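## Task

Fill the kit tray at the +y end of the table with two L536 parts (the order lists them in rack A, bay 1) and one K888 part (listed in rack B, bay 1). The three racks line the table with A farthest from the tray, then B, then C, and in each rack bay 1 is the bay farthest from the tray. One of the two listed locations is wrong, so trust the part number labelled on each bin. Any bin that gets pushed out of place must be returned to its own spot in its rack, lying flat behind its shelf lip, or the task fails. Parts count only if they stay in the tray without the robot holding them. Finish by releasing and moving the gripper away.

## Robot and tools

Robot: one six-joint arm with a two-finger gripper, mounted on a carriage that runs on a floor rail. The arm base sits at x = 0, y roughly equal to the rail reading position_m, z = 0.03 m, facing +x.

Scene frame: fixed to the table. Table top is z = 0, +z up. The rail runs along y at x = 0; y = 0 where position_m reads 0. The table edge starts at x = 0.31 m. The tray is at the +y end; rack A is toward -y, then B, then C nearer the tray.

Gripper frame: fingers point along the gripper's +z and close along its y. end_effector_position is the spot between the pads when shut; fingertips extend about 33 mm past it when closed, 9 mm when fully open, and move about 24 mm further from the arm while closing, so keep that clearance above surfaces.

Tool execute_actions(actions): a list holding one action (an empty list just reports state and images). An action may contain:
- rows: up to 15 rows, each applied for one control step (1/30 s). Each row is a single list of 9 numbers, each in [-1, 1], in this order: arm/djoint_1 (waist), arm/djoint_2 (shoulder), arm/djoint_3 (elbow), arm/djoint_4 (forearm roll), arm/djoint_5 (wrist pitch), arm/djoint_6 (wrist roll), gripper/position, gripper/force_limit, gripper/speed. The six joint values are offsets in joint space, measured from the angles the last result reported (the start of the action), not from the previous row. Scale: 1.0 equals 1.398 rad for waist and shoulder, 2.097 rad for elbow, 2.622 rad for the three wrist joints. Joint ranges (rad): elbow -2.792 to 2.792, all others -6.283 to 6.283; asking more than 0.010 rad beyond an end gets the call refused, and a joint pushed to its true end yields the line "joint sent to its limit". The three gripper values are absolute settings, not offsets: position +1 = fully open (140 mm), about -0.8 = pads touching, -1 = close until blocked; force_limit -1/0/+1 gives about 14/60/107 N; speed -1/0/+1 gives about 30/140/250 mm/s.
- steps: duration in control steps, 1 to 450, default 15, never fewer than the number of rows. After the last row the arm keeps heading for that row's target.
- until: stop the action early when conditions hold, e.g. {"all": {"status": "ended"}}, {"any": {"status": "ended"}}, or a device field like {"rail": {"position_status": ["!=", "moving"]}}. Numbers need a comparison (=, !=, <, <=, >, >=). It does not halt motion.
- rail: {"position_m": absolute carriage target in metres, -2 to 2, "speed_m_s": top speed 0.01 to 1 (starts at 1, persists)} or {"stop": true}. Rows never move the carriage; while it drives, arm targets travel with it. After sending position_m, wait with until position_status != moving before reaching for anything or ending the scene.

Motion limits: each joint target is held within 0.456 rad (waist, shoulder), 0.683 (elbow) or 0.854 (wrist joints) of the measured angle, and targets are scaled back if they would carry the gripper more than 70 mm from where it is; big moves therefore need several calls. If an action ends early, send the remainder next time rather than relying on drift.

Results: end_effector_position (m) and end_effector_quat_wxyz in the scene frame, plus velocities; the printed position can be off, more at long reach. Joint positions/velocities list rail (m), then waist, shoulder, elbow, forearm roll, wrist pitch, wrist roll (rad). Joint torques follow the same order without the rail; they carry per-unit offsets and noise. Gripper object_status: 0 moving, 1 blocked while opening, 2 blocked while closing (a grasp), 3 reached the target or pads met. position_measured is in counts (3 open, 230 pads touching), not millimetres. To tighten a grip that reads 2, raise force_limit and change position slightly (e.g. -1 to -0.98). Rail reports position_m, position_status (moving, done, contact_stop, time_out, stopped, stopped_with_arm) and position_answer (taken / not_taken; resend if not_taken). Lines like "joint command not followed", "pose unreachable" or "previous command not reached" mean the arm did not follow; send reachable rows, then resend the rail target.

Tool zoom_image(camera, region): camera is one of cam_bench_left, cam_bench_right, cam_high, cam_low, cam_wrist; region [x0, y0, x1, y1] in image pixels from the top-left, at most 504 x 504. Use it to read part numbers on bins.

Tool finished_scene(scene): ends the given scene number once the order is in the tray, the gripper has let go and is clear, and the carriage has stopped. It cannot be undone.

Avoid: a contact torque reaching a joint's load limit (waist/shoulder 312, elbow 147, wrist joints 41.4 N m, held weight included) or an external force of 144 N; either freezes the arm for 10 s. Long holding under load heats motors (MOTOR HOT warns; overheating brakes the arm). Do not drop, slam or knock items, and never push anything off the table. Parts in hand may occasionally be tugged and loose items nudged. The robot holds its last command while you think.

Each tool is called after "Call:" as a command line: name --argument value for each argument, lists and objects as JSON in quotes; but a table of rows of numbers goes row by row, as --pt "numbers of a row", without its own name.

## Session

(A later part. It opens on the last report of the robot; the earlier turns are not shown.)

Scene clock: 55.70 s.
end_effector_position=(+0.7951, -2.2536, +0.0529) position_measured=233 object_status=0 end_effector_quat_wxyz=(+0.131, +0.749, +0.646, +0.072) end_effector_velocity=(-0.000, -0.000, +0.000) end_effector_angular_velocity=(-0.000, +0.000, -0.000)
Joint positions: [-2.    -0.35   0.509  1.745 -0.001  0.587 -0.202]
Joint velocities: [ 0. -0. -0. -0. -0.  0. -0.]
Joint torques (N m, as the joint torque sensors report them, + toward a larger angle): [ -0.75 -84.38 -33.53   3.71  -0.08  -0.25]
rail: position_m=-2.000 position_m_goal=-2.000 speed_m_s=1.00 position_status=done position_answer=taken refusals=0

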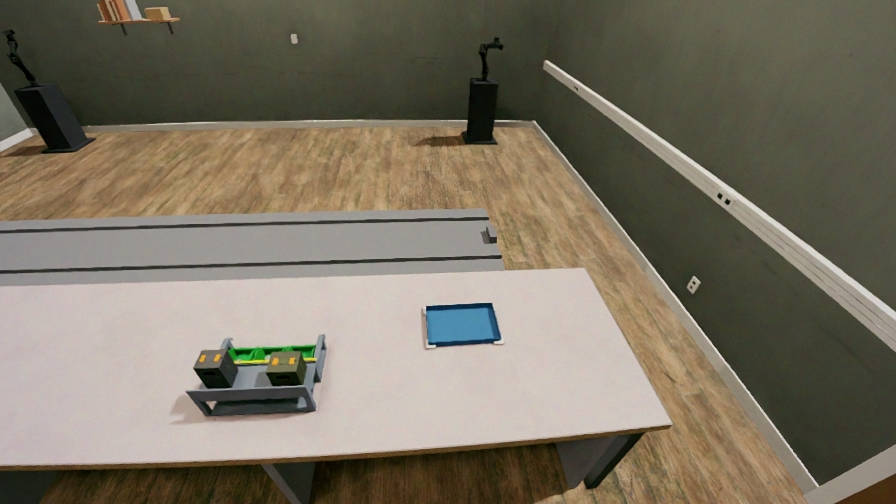

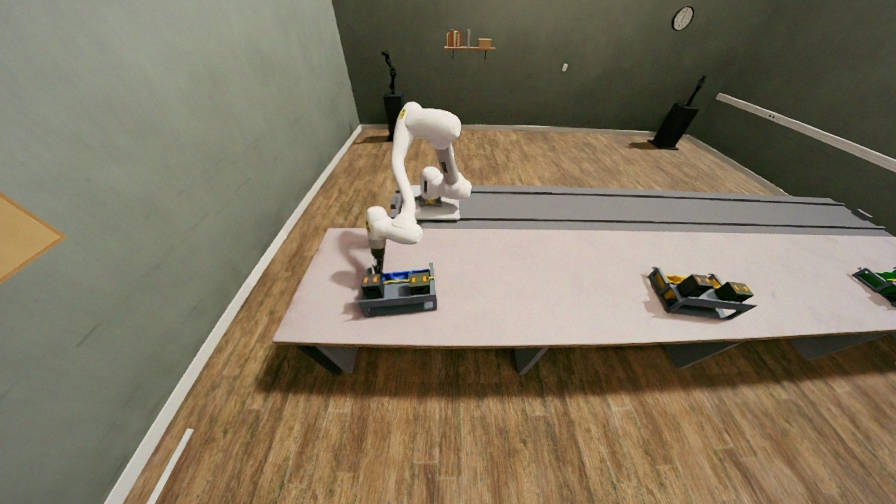

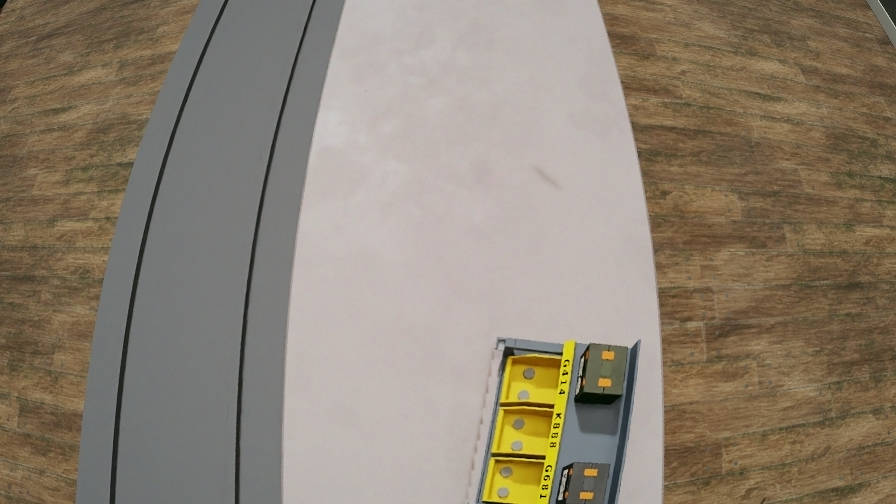

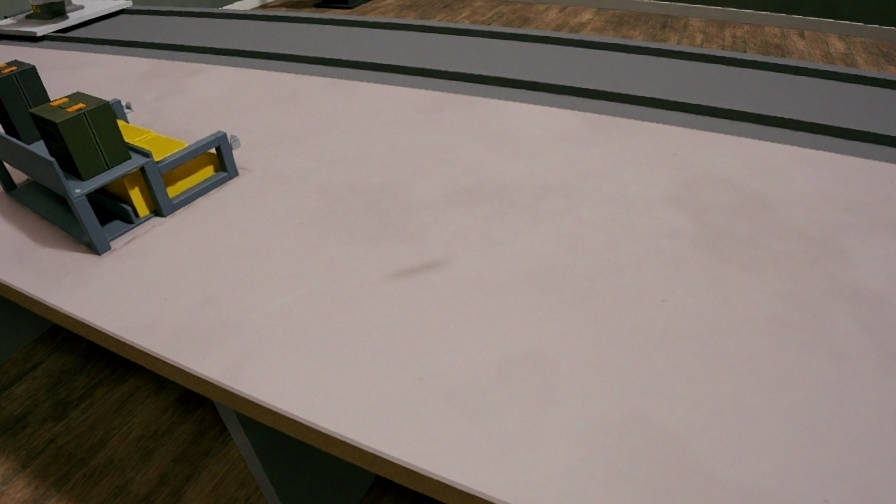

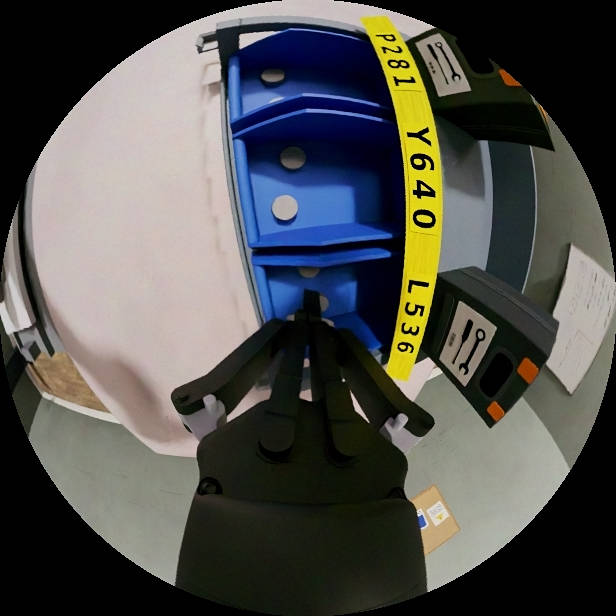

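Call:
execute_actions --actions '[{"rows":[[0,0,0,0,-0.005,0,-0.3,0,0]],"steps":15}]'

Call:
execute_actions --actions '[{"rows":[[-0.002,0.007,0,0,-0.0037,0,-0.3,0,0]],"steps":12}]'

Call:
zoom_image --camera "cam_wrist" --region '[200,180,450,380]'

Scene clock: 58.17 s.
end_effector_position=(+0.7990, -2.2551, +0.0542) position_measured=167 object_status=0 end_effector_quat_wxyz=(+0.136, +0.748, +0.645, +0.076) end_effector_velocity=(+0.000, -0.000, +0.000) end_effector_angular_velocity=(-0.000, -0.000, -0.000)
Joint positions: [-2.    -0.35   0.509  1.745 -0.001  0.574 -0.202]
Joint velocities: [ 0. -0. -0.  0. -0. -0.  0.]
Joint torques (N m, as the joint torque sensors report them, + toward a larger angle): [  2.15 -80.65 -34.47   3.99  -0.23  -0.29]
rail: position_m=-2.000 position_m_goal=-2.000 speed_m_s=1.00 position_status=done position_answer=taken refusals=0

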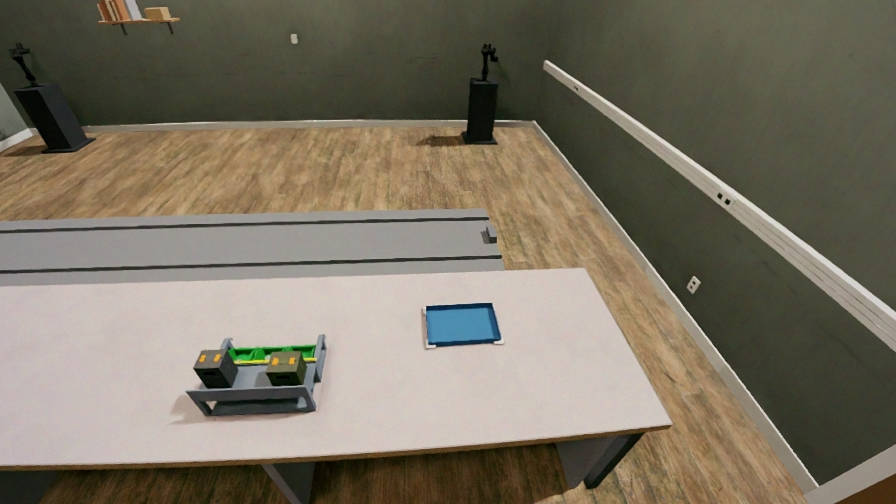

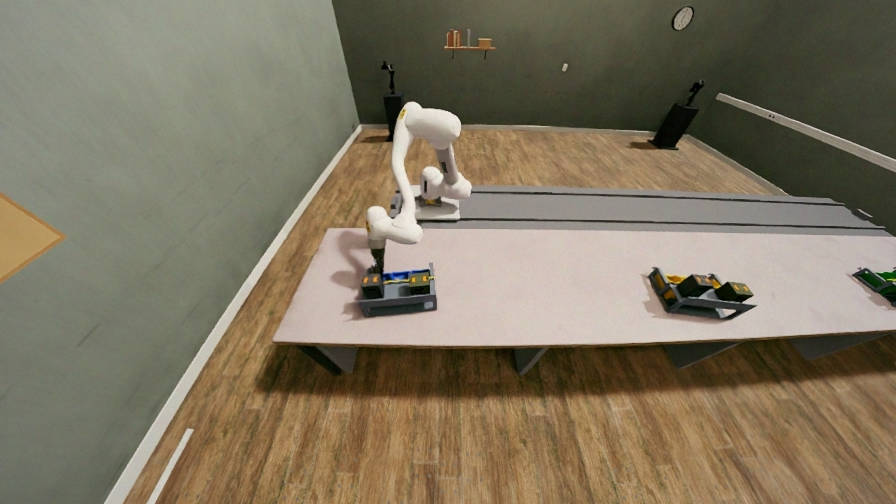

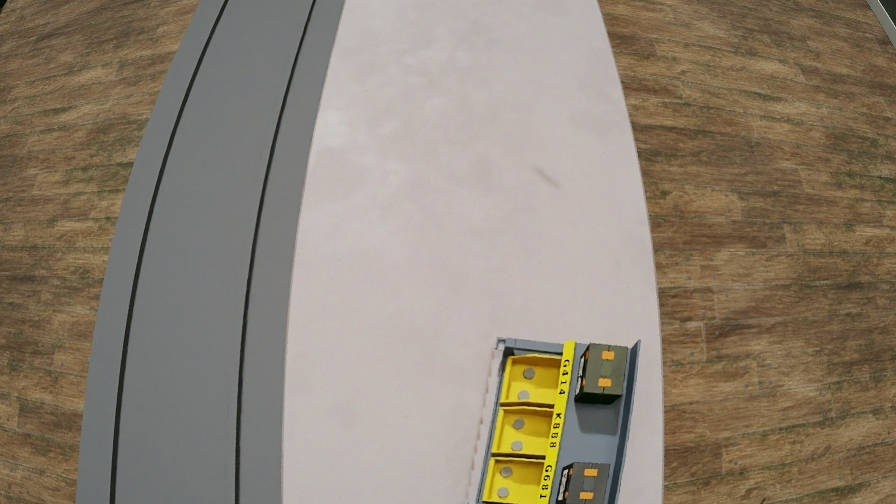

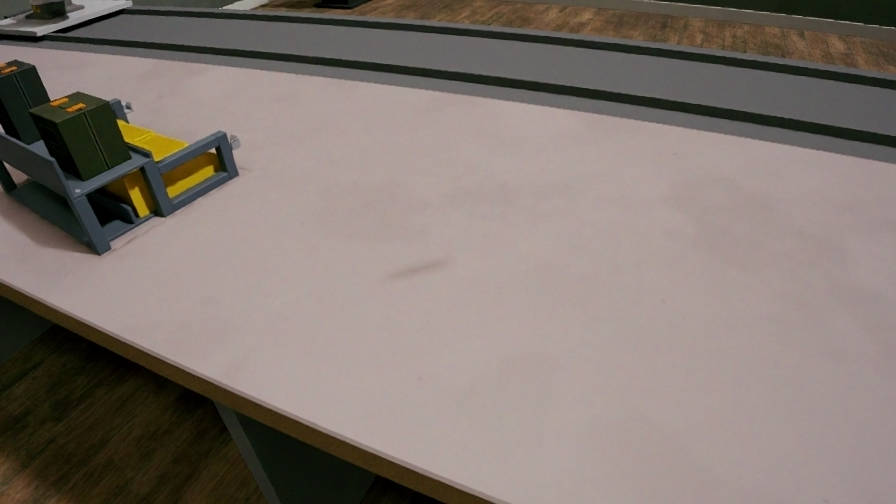

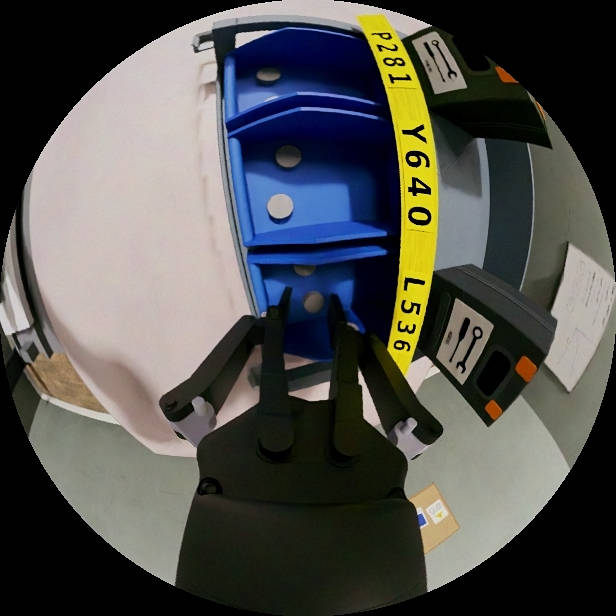

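Scene clock: 68.33 s.
end_effector_position=(+0.8006, -2.2576, +0.0493) position_measured=167 object_status=3 end_effector_quat_wxyz=(+0.137, +0.749, +0.644, +0.076) end_effector_velocity=(+0.000, -0.000, +0.000) end_effector_angular_velocity=(-0.000, -0.000, -0.000)
Joint positions: [-2.    -0.352  0.517  1.744 -0.001  0.566 -0.202]
Joint velocities: [ 0.  0.  0. -0.  0. -0.  0.]
Joint torques (N m, as the joint torque sensors report them, + toward a larger angle): [ -2.82 -54.95 -23.43   2.53  -0.89  -0.71]
FORCE FAULT: contact force on the arm reached its limit, and the arm stopped for 10 seconds. The contact can be on any part of the arm, not only on its tool. The arm's remaining commands of this call were not run. The arm holds still and accepts commands again. Move the arm away from the contact; if what it grips holds it there, let go first. Pushing or pulling that hard again can fault the arm again.
rail: position_m=-2.000 position_m_goal=-2.000 speed_m_s=1.00 position_status=done position_answer=taken refusals=0

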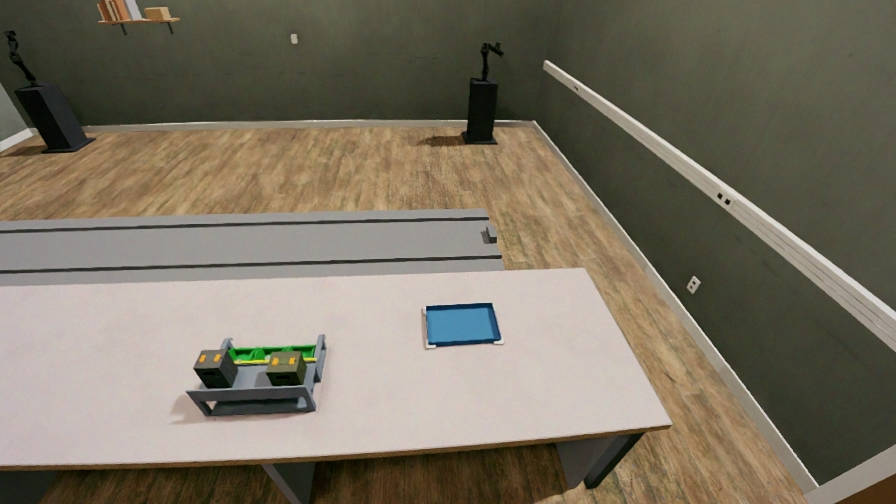

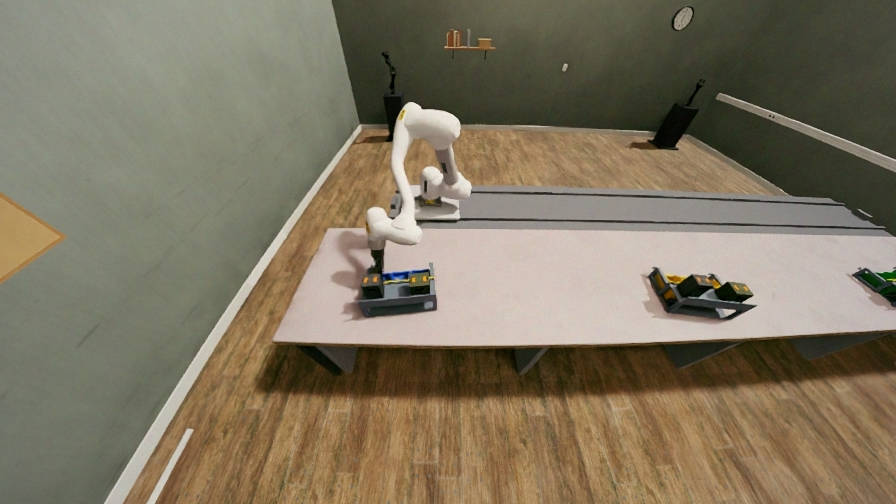

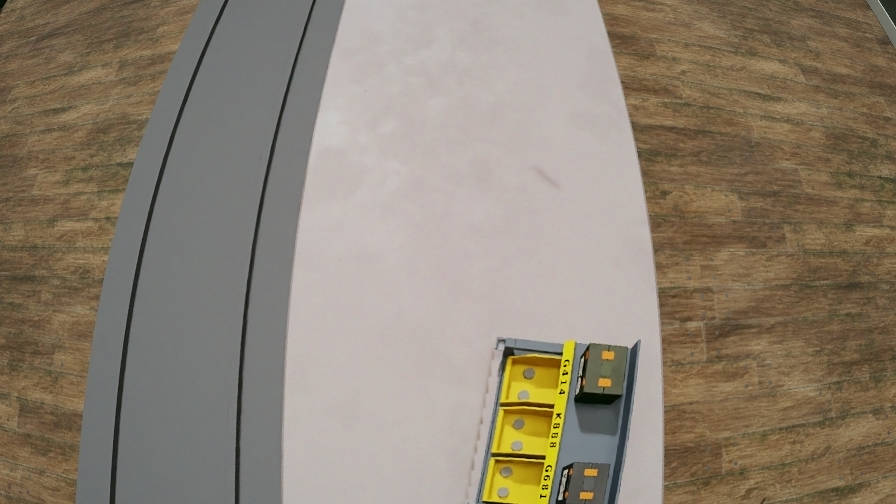

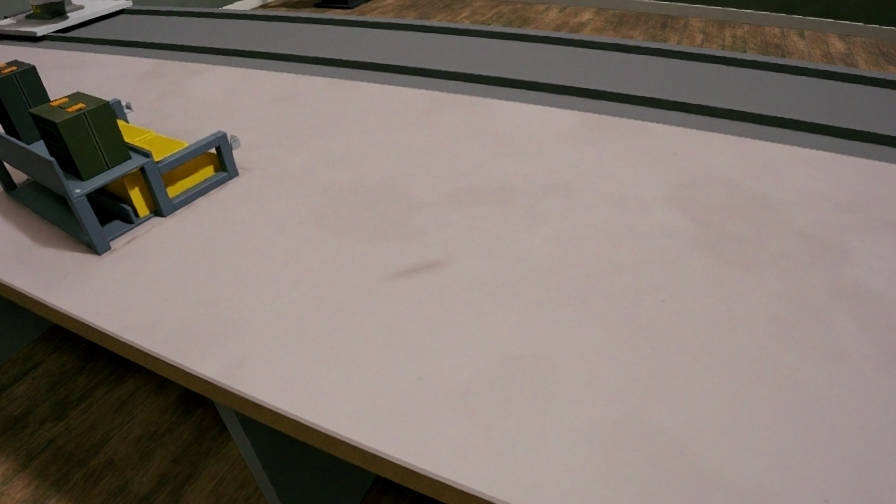

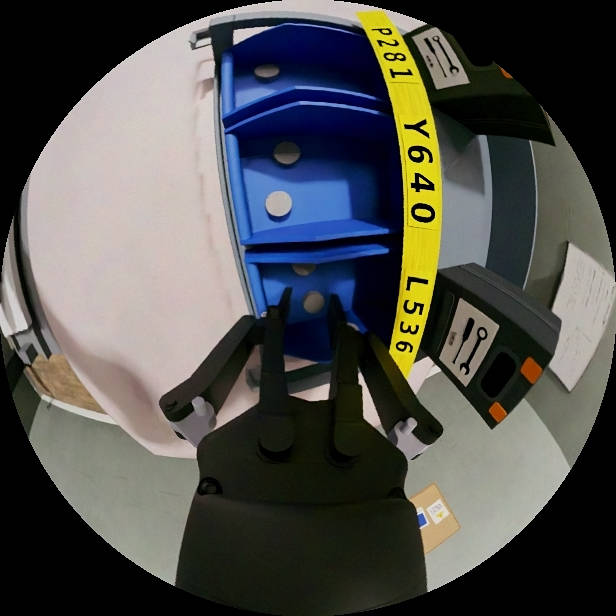

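Region (200, 180, 450, 380) of cam_wrist's 616x616 image, scaled by 2.016, with more detail than that image has; it fills the top 403 rows of this view, and the rest is white.

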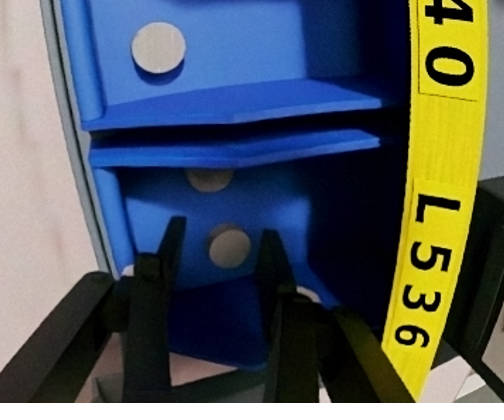

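Call:
execute_actions --actions '[{"rows":[[0,-0.012,0,0,0.006,0,-0.36,0,0],[0,-0.012,0,0,0.006,0,-0.36,0,0],[0,-0.012,0,0,0.006,0,-0.36,0,0],[0,-0.012,0,0,0.006,0,-0.36,0,0],[0,-0.012,0,0,0.006,0,-0.36,0,0],[0,-0.006,-0.008,0,0.017,0,-0.36,0,0],[0,0,-0.016,0,0.027,0,-0.36,0,0],[0,0.007,-0.024,0,0.038,0,-0.36,0,0],[0,0.013,-0.033,0,0.049,0,-0.36,0,0],[0,0.019,-0.041,0,0.059,0,-0.36,0,0],[0,0.025,-0.049,0,0.07,0,-0.36,0,0],[0,0.032,-0.057,0,0.08,0,-0.36,0,0],[0,0.038,-0.065,0,0.091,0,-0.36,0,0],[0,0.044,-0.073,0,0.102,0,-0.36,0,0],[0,0.0505,-0.0815,0,0.1125,0,-0.36,0,0]],"steps":30}]'

Scene clock: 73.43 s.
end_effector_position=(+0.8078, -2.2604, +0.0573) position_measured=174 object_status=3 end_effector_quat_wxyz=(+0.053, +0.757, +0.651, +0.029) end_effector_velocity=(+0.000, -0.000, +0.000) end_effector_angular_velocity=(-0.000, -0.000, -0.000)
Joint positions: [-2.    -0.352  0.588  1.573 -0.001  0.861 -0.202]
Joint velocities: [ 0. -0.  0. -0.  0.  0.  0.]
Joint torques (N m, as the joint torque sensors report them, + toward a larger angle): [  0.19 -90.78 -34.9    4.13   0.14   0.1 ]
rail: position_m=-2.000 position_m_goal=-2.000 speed_m_s=1.00 position_status=done position_answer=taken refusals=0

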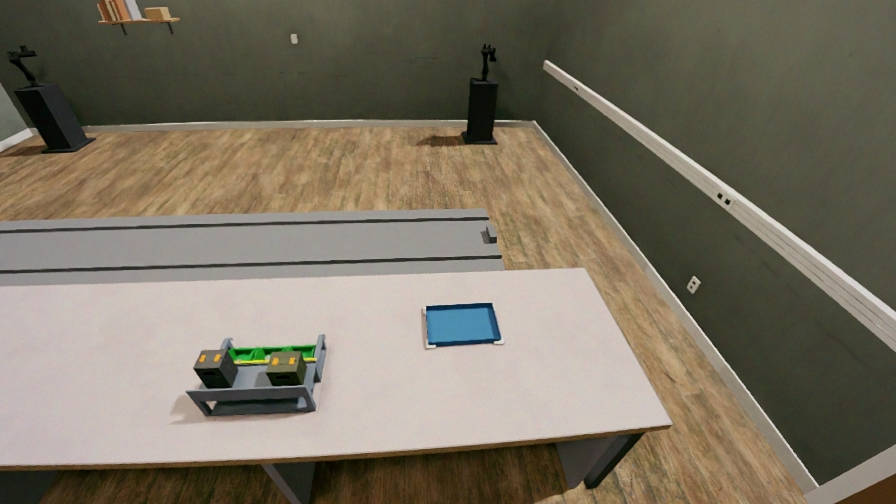

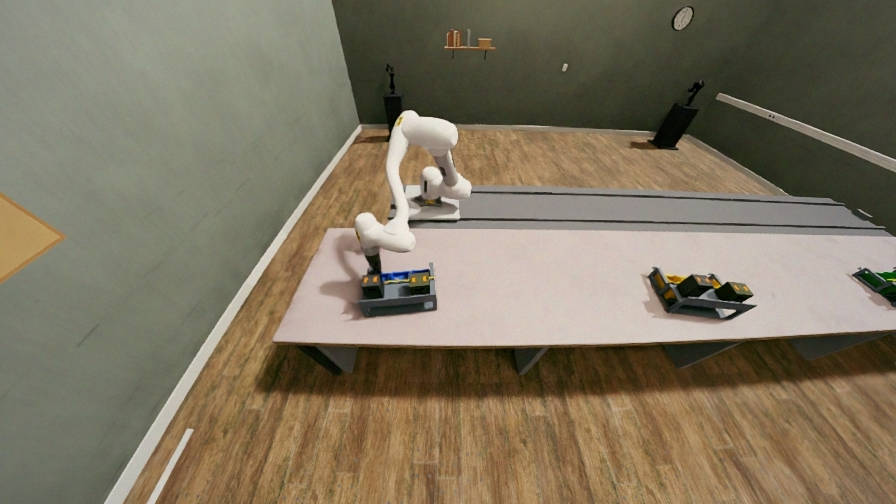

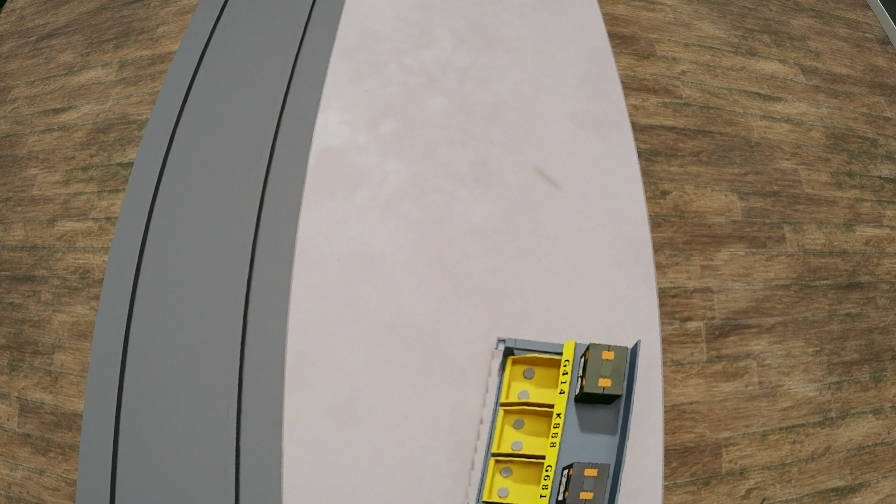

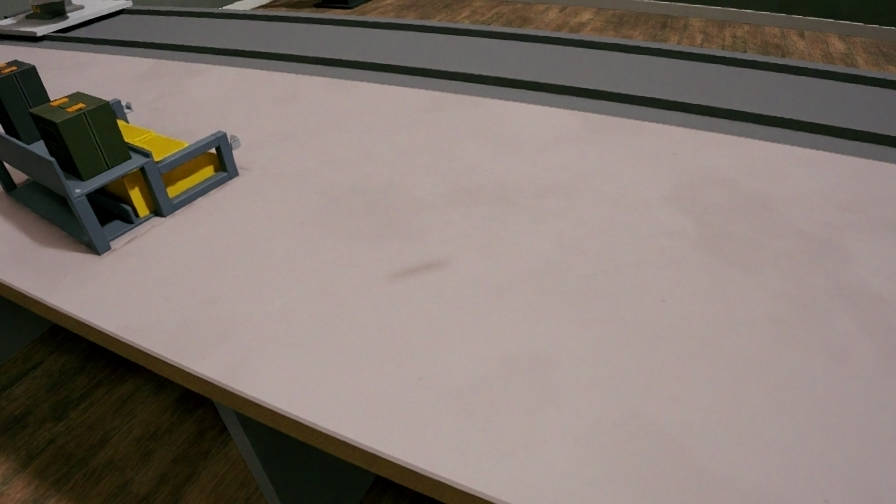

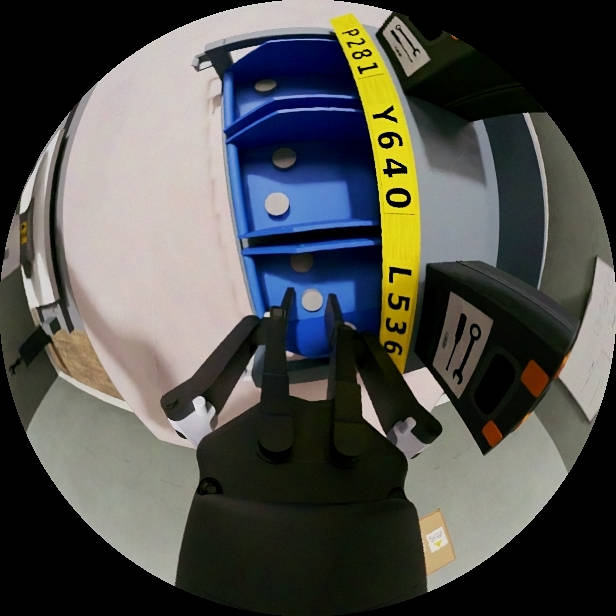

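Call:
execute_actions --actions '[{"rows":[[0,0.001,0,0,0,0,-0.36,0,0],[0,0.002,0,0,0,0,-0.36,0,0],[0,0.003,0,0,0,0,-0.36,0,0],[0,0.004,0,0,0,0,-0.36,0,0],[0,0.005,0,0,0,0,-0.36,0,0],[0,0.006,0,0,0,0,-0.36,0,0],[0,0.007,0,0,0,0,-0.36,0,0]],"steps":15}]'

Call:
execute_actions --actions '[{"rows":[[0,0,0,0,0,0,-1,0,-0.5]],"steps":18}]'

Scene clock: 75.07 s.
end_effector_position=(+0.8066, -2.2600, +0.0491) position_measured=174 object_status=3 end_effector_quat_wxyz=(+0.048, +0.757, +0.651, +0.026) end_effector_velocity=(-0.000, +0.000, -0.000) end_effector_angular_velocity=(+0.000, +0.001, -0.000)
Joint positions: [-2.    -0.352  0.597  1.573 -0.001  0.861 -0.202]
Joint velocities: [ 0.     0.     0.001 -0.     0.    -0.    -0.   ]
Joint torques (N m, as the joint torque sensors report them, + toward a larger angle): [  1.   -92.06 -34.75   4.16   0.17  -0.06]
rail: position_m=-2.000 position_m_goal=-2.000 speed_m_s=1.00 position_status=done position_answer=taken refusals=0

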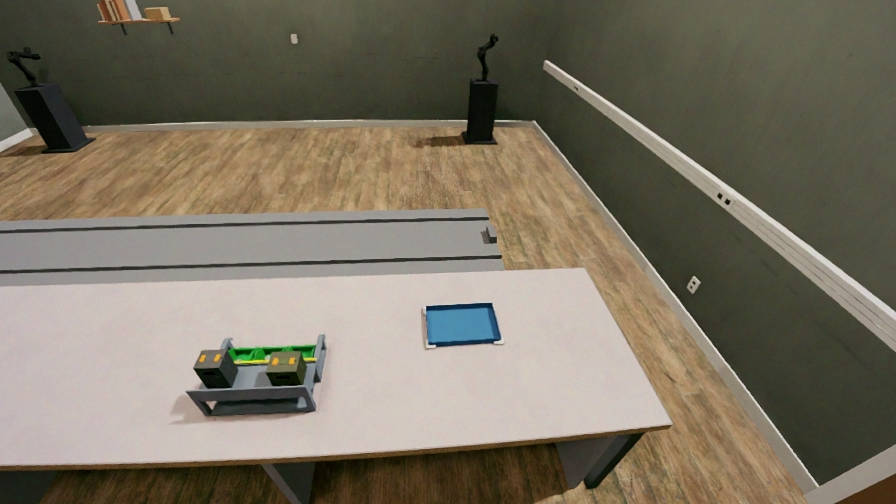

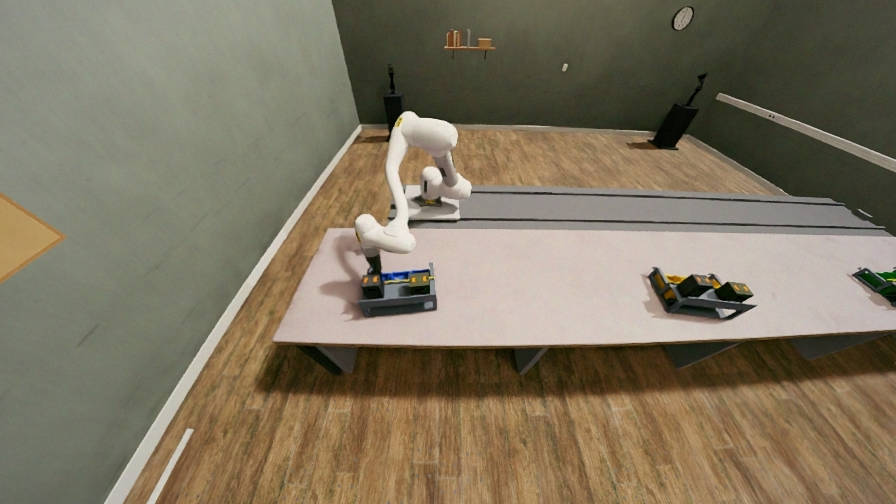

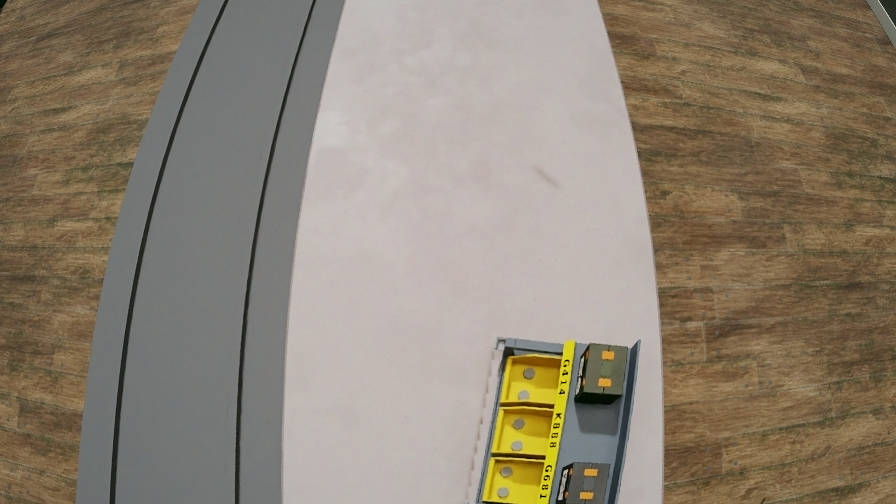

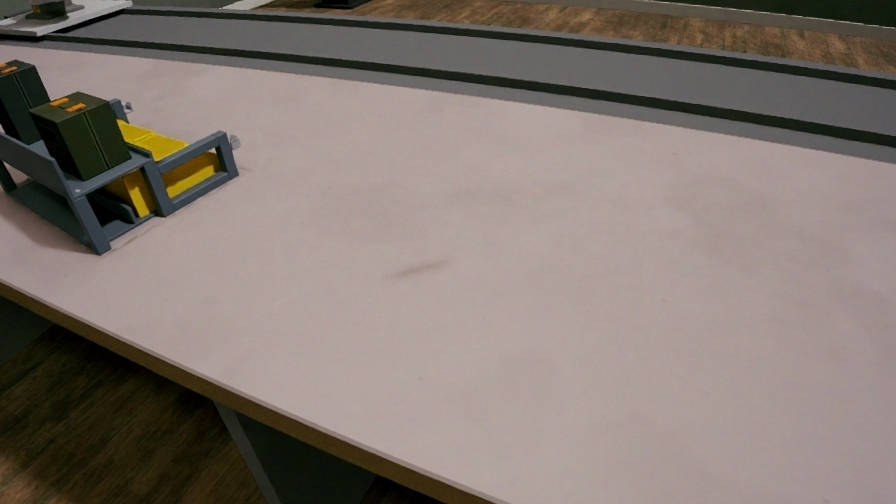

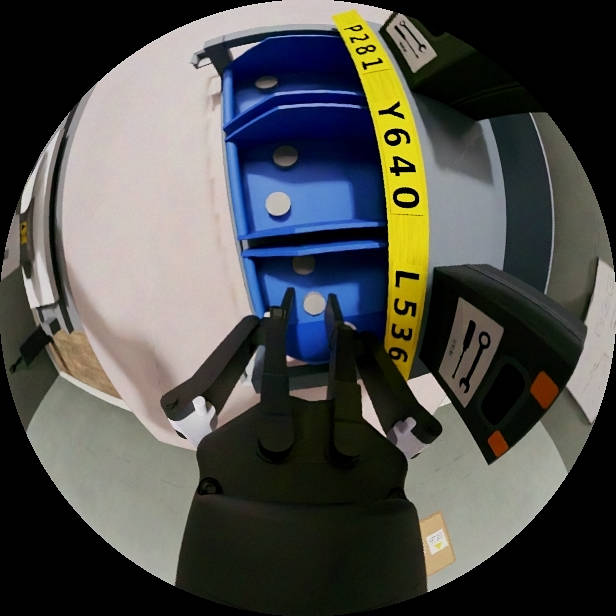

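Scene clock: 75.67 s.
end_effector_position=(+0.8066, -2.2600, +0.0491) position_measured=201 object_status=2 end_effector_quat_wxyz=(+0.048, +0.757, +0.651, +0.026) end_effector_velocity=(-0.000, +0.000, -0.000) end_effector_angular_velocity=(+0.000, +0.000, +0.000)
Joint positions: [-2.    -0.352  0.597  1.573 -0.001  0.861 -0.202]
Joint velocities: [ 0. -0.  0.  0. -0.  0. -0.]
Joint torques (N m, as the joint torque sensors report them, + toward a larger angle): [  3.66 -81.99 -30.83   4.61  -0.15  -0.29]
rail: position_m=-2.000 position_m_goal=-2.000 speed_m_s=1.00 position_status=done position_answer=taken refusals=0

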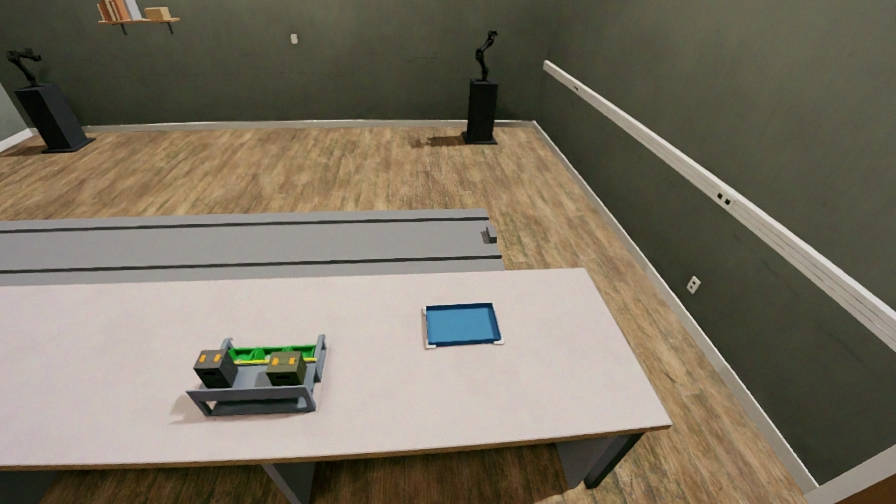

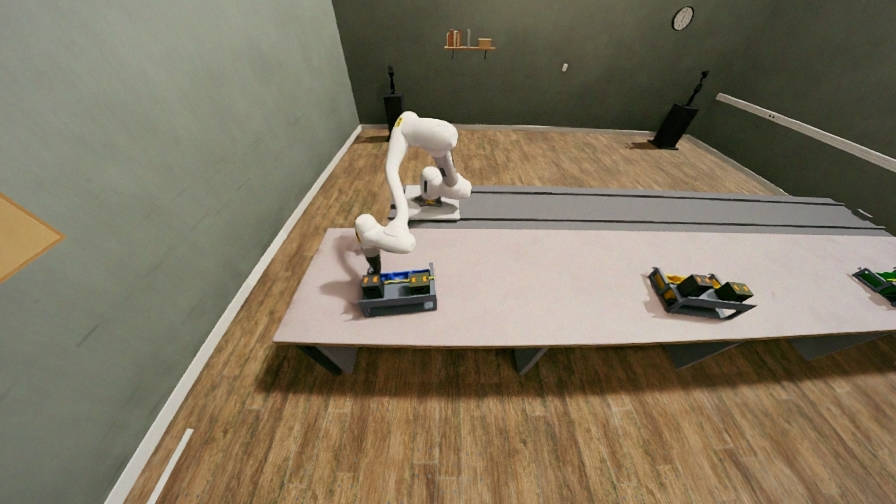

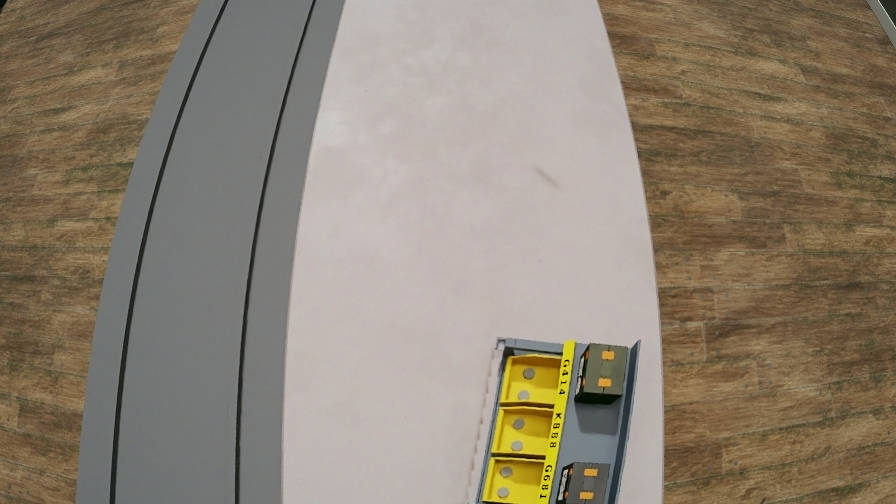

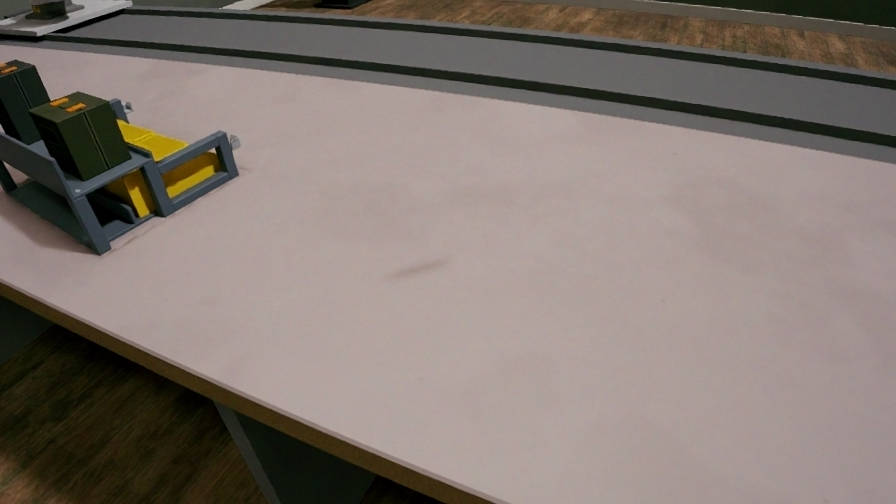

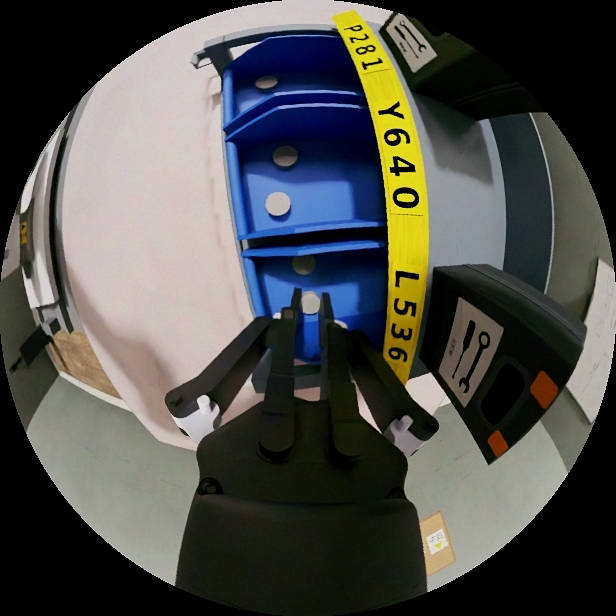

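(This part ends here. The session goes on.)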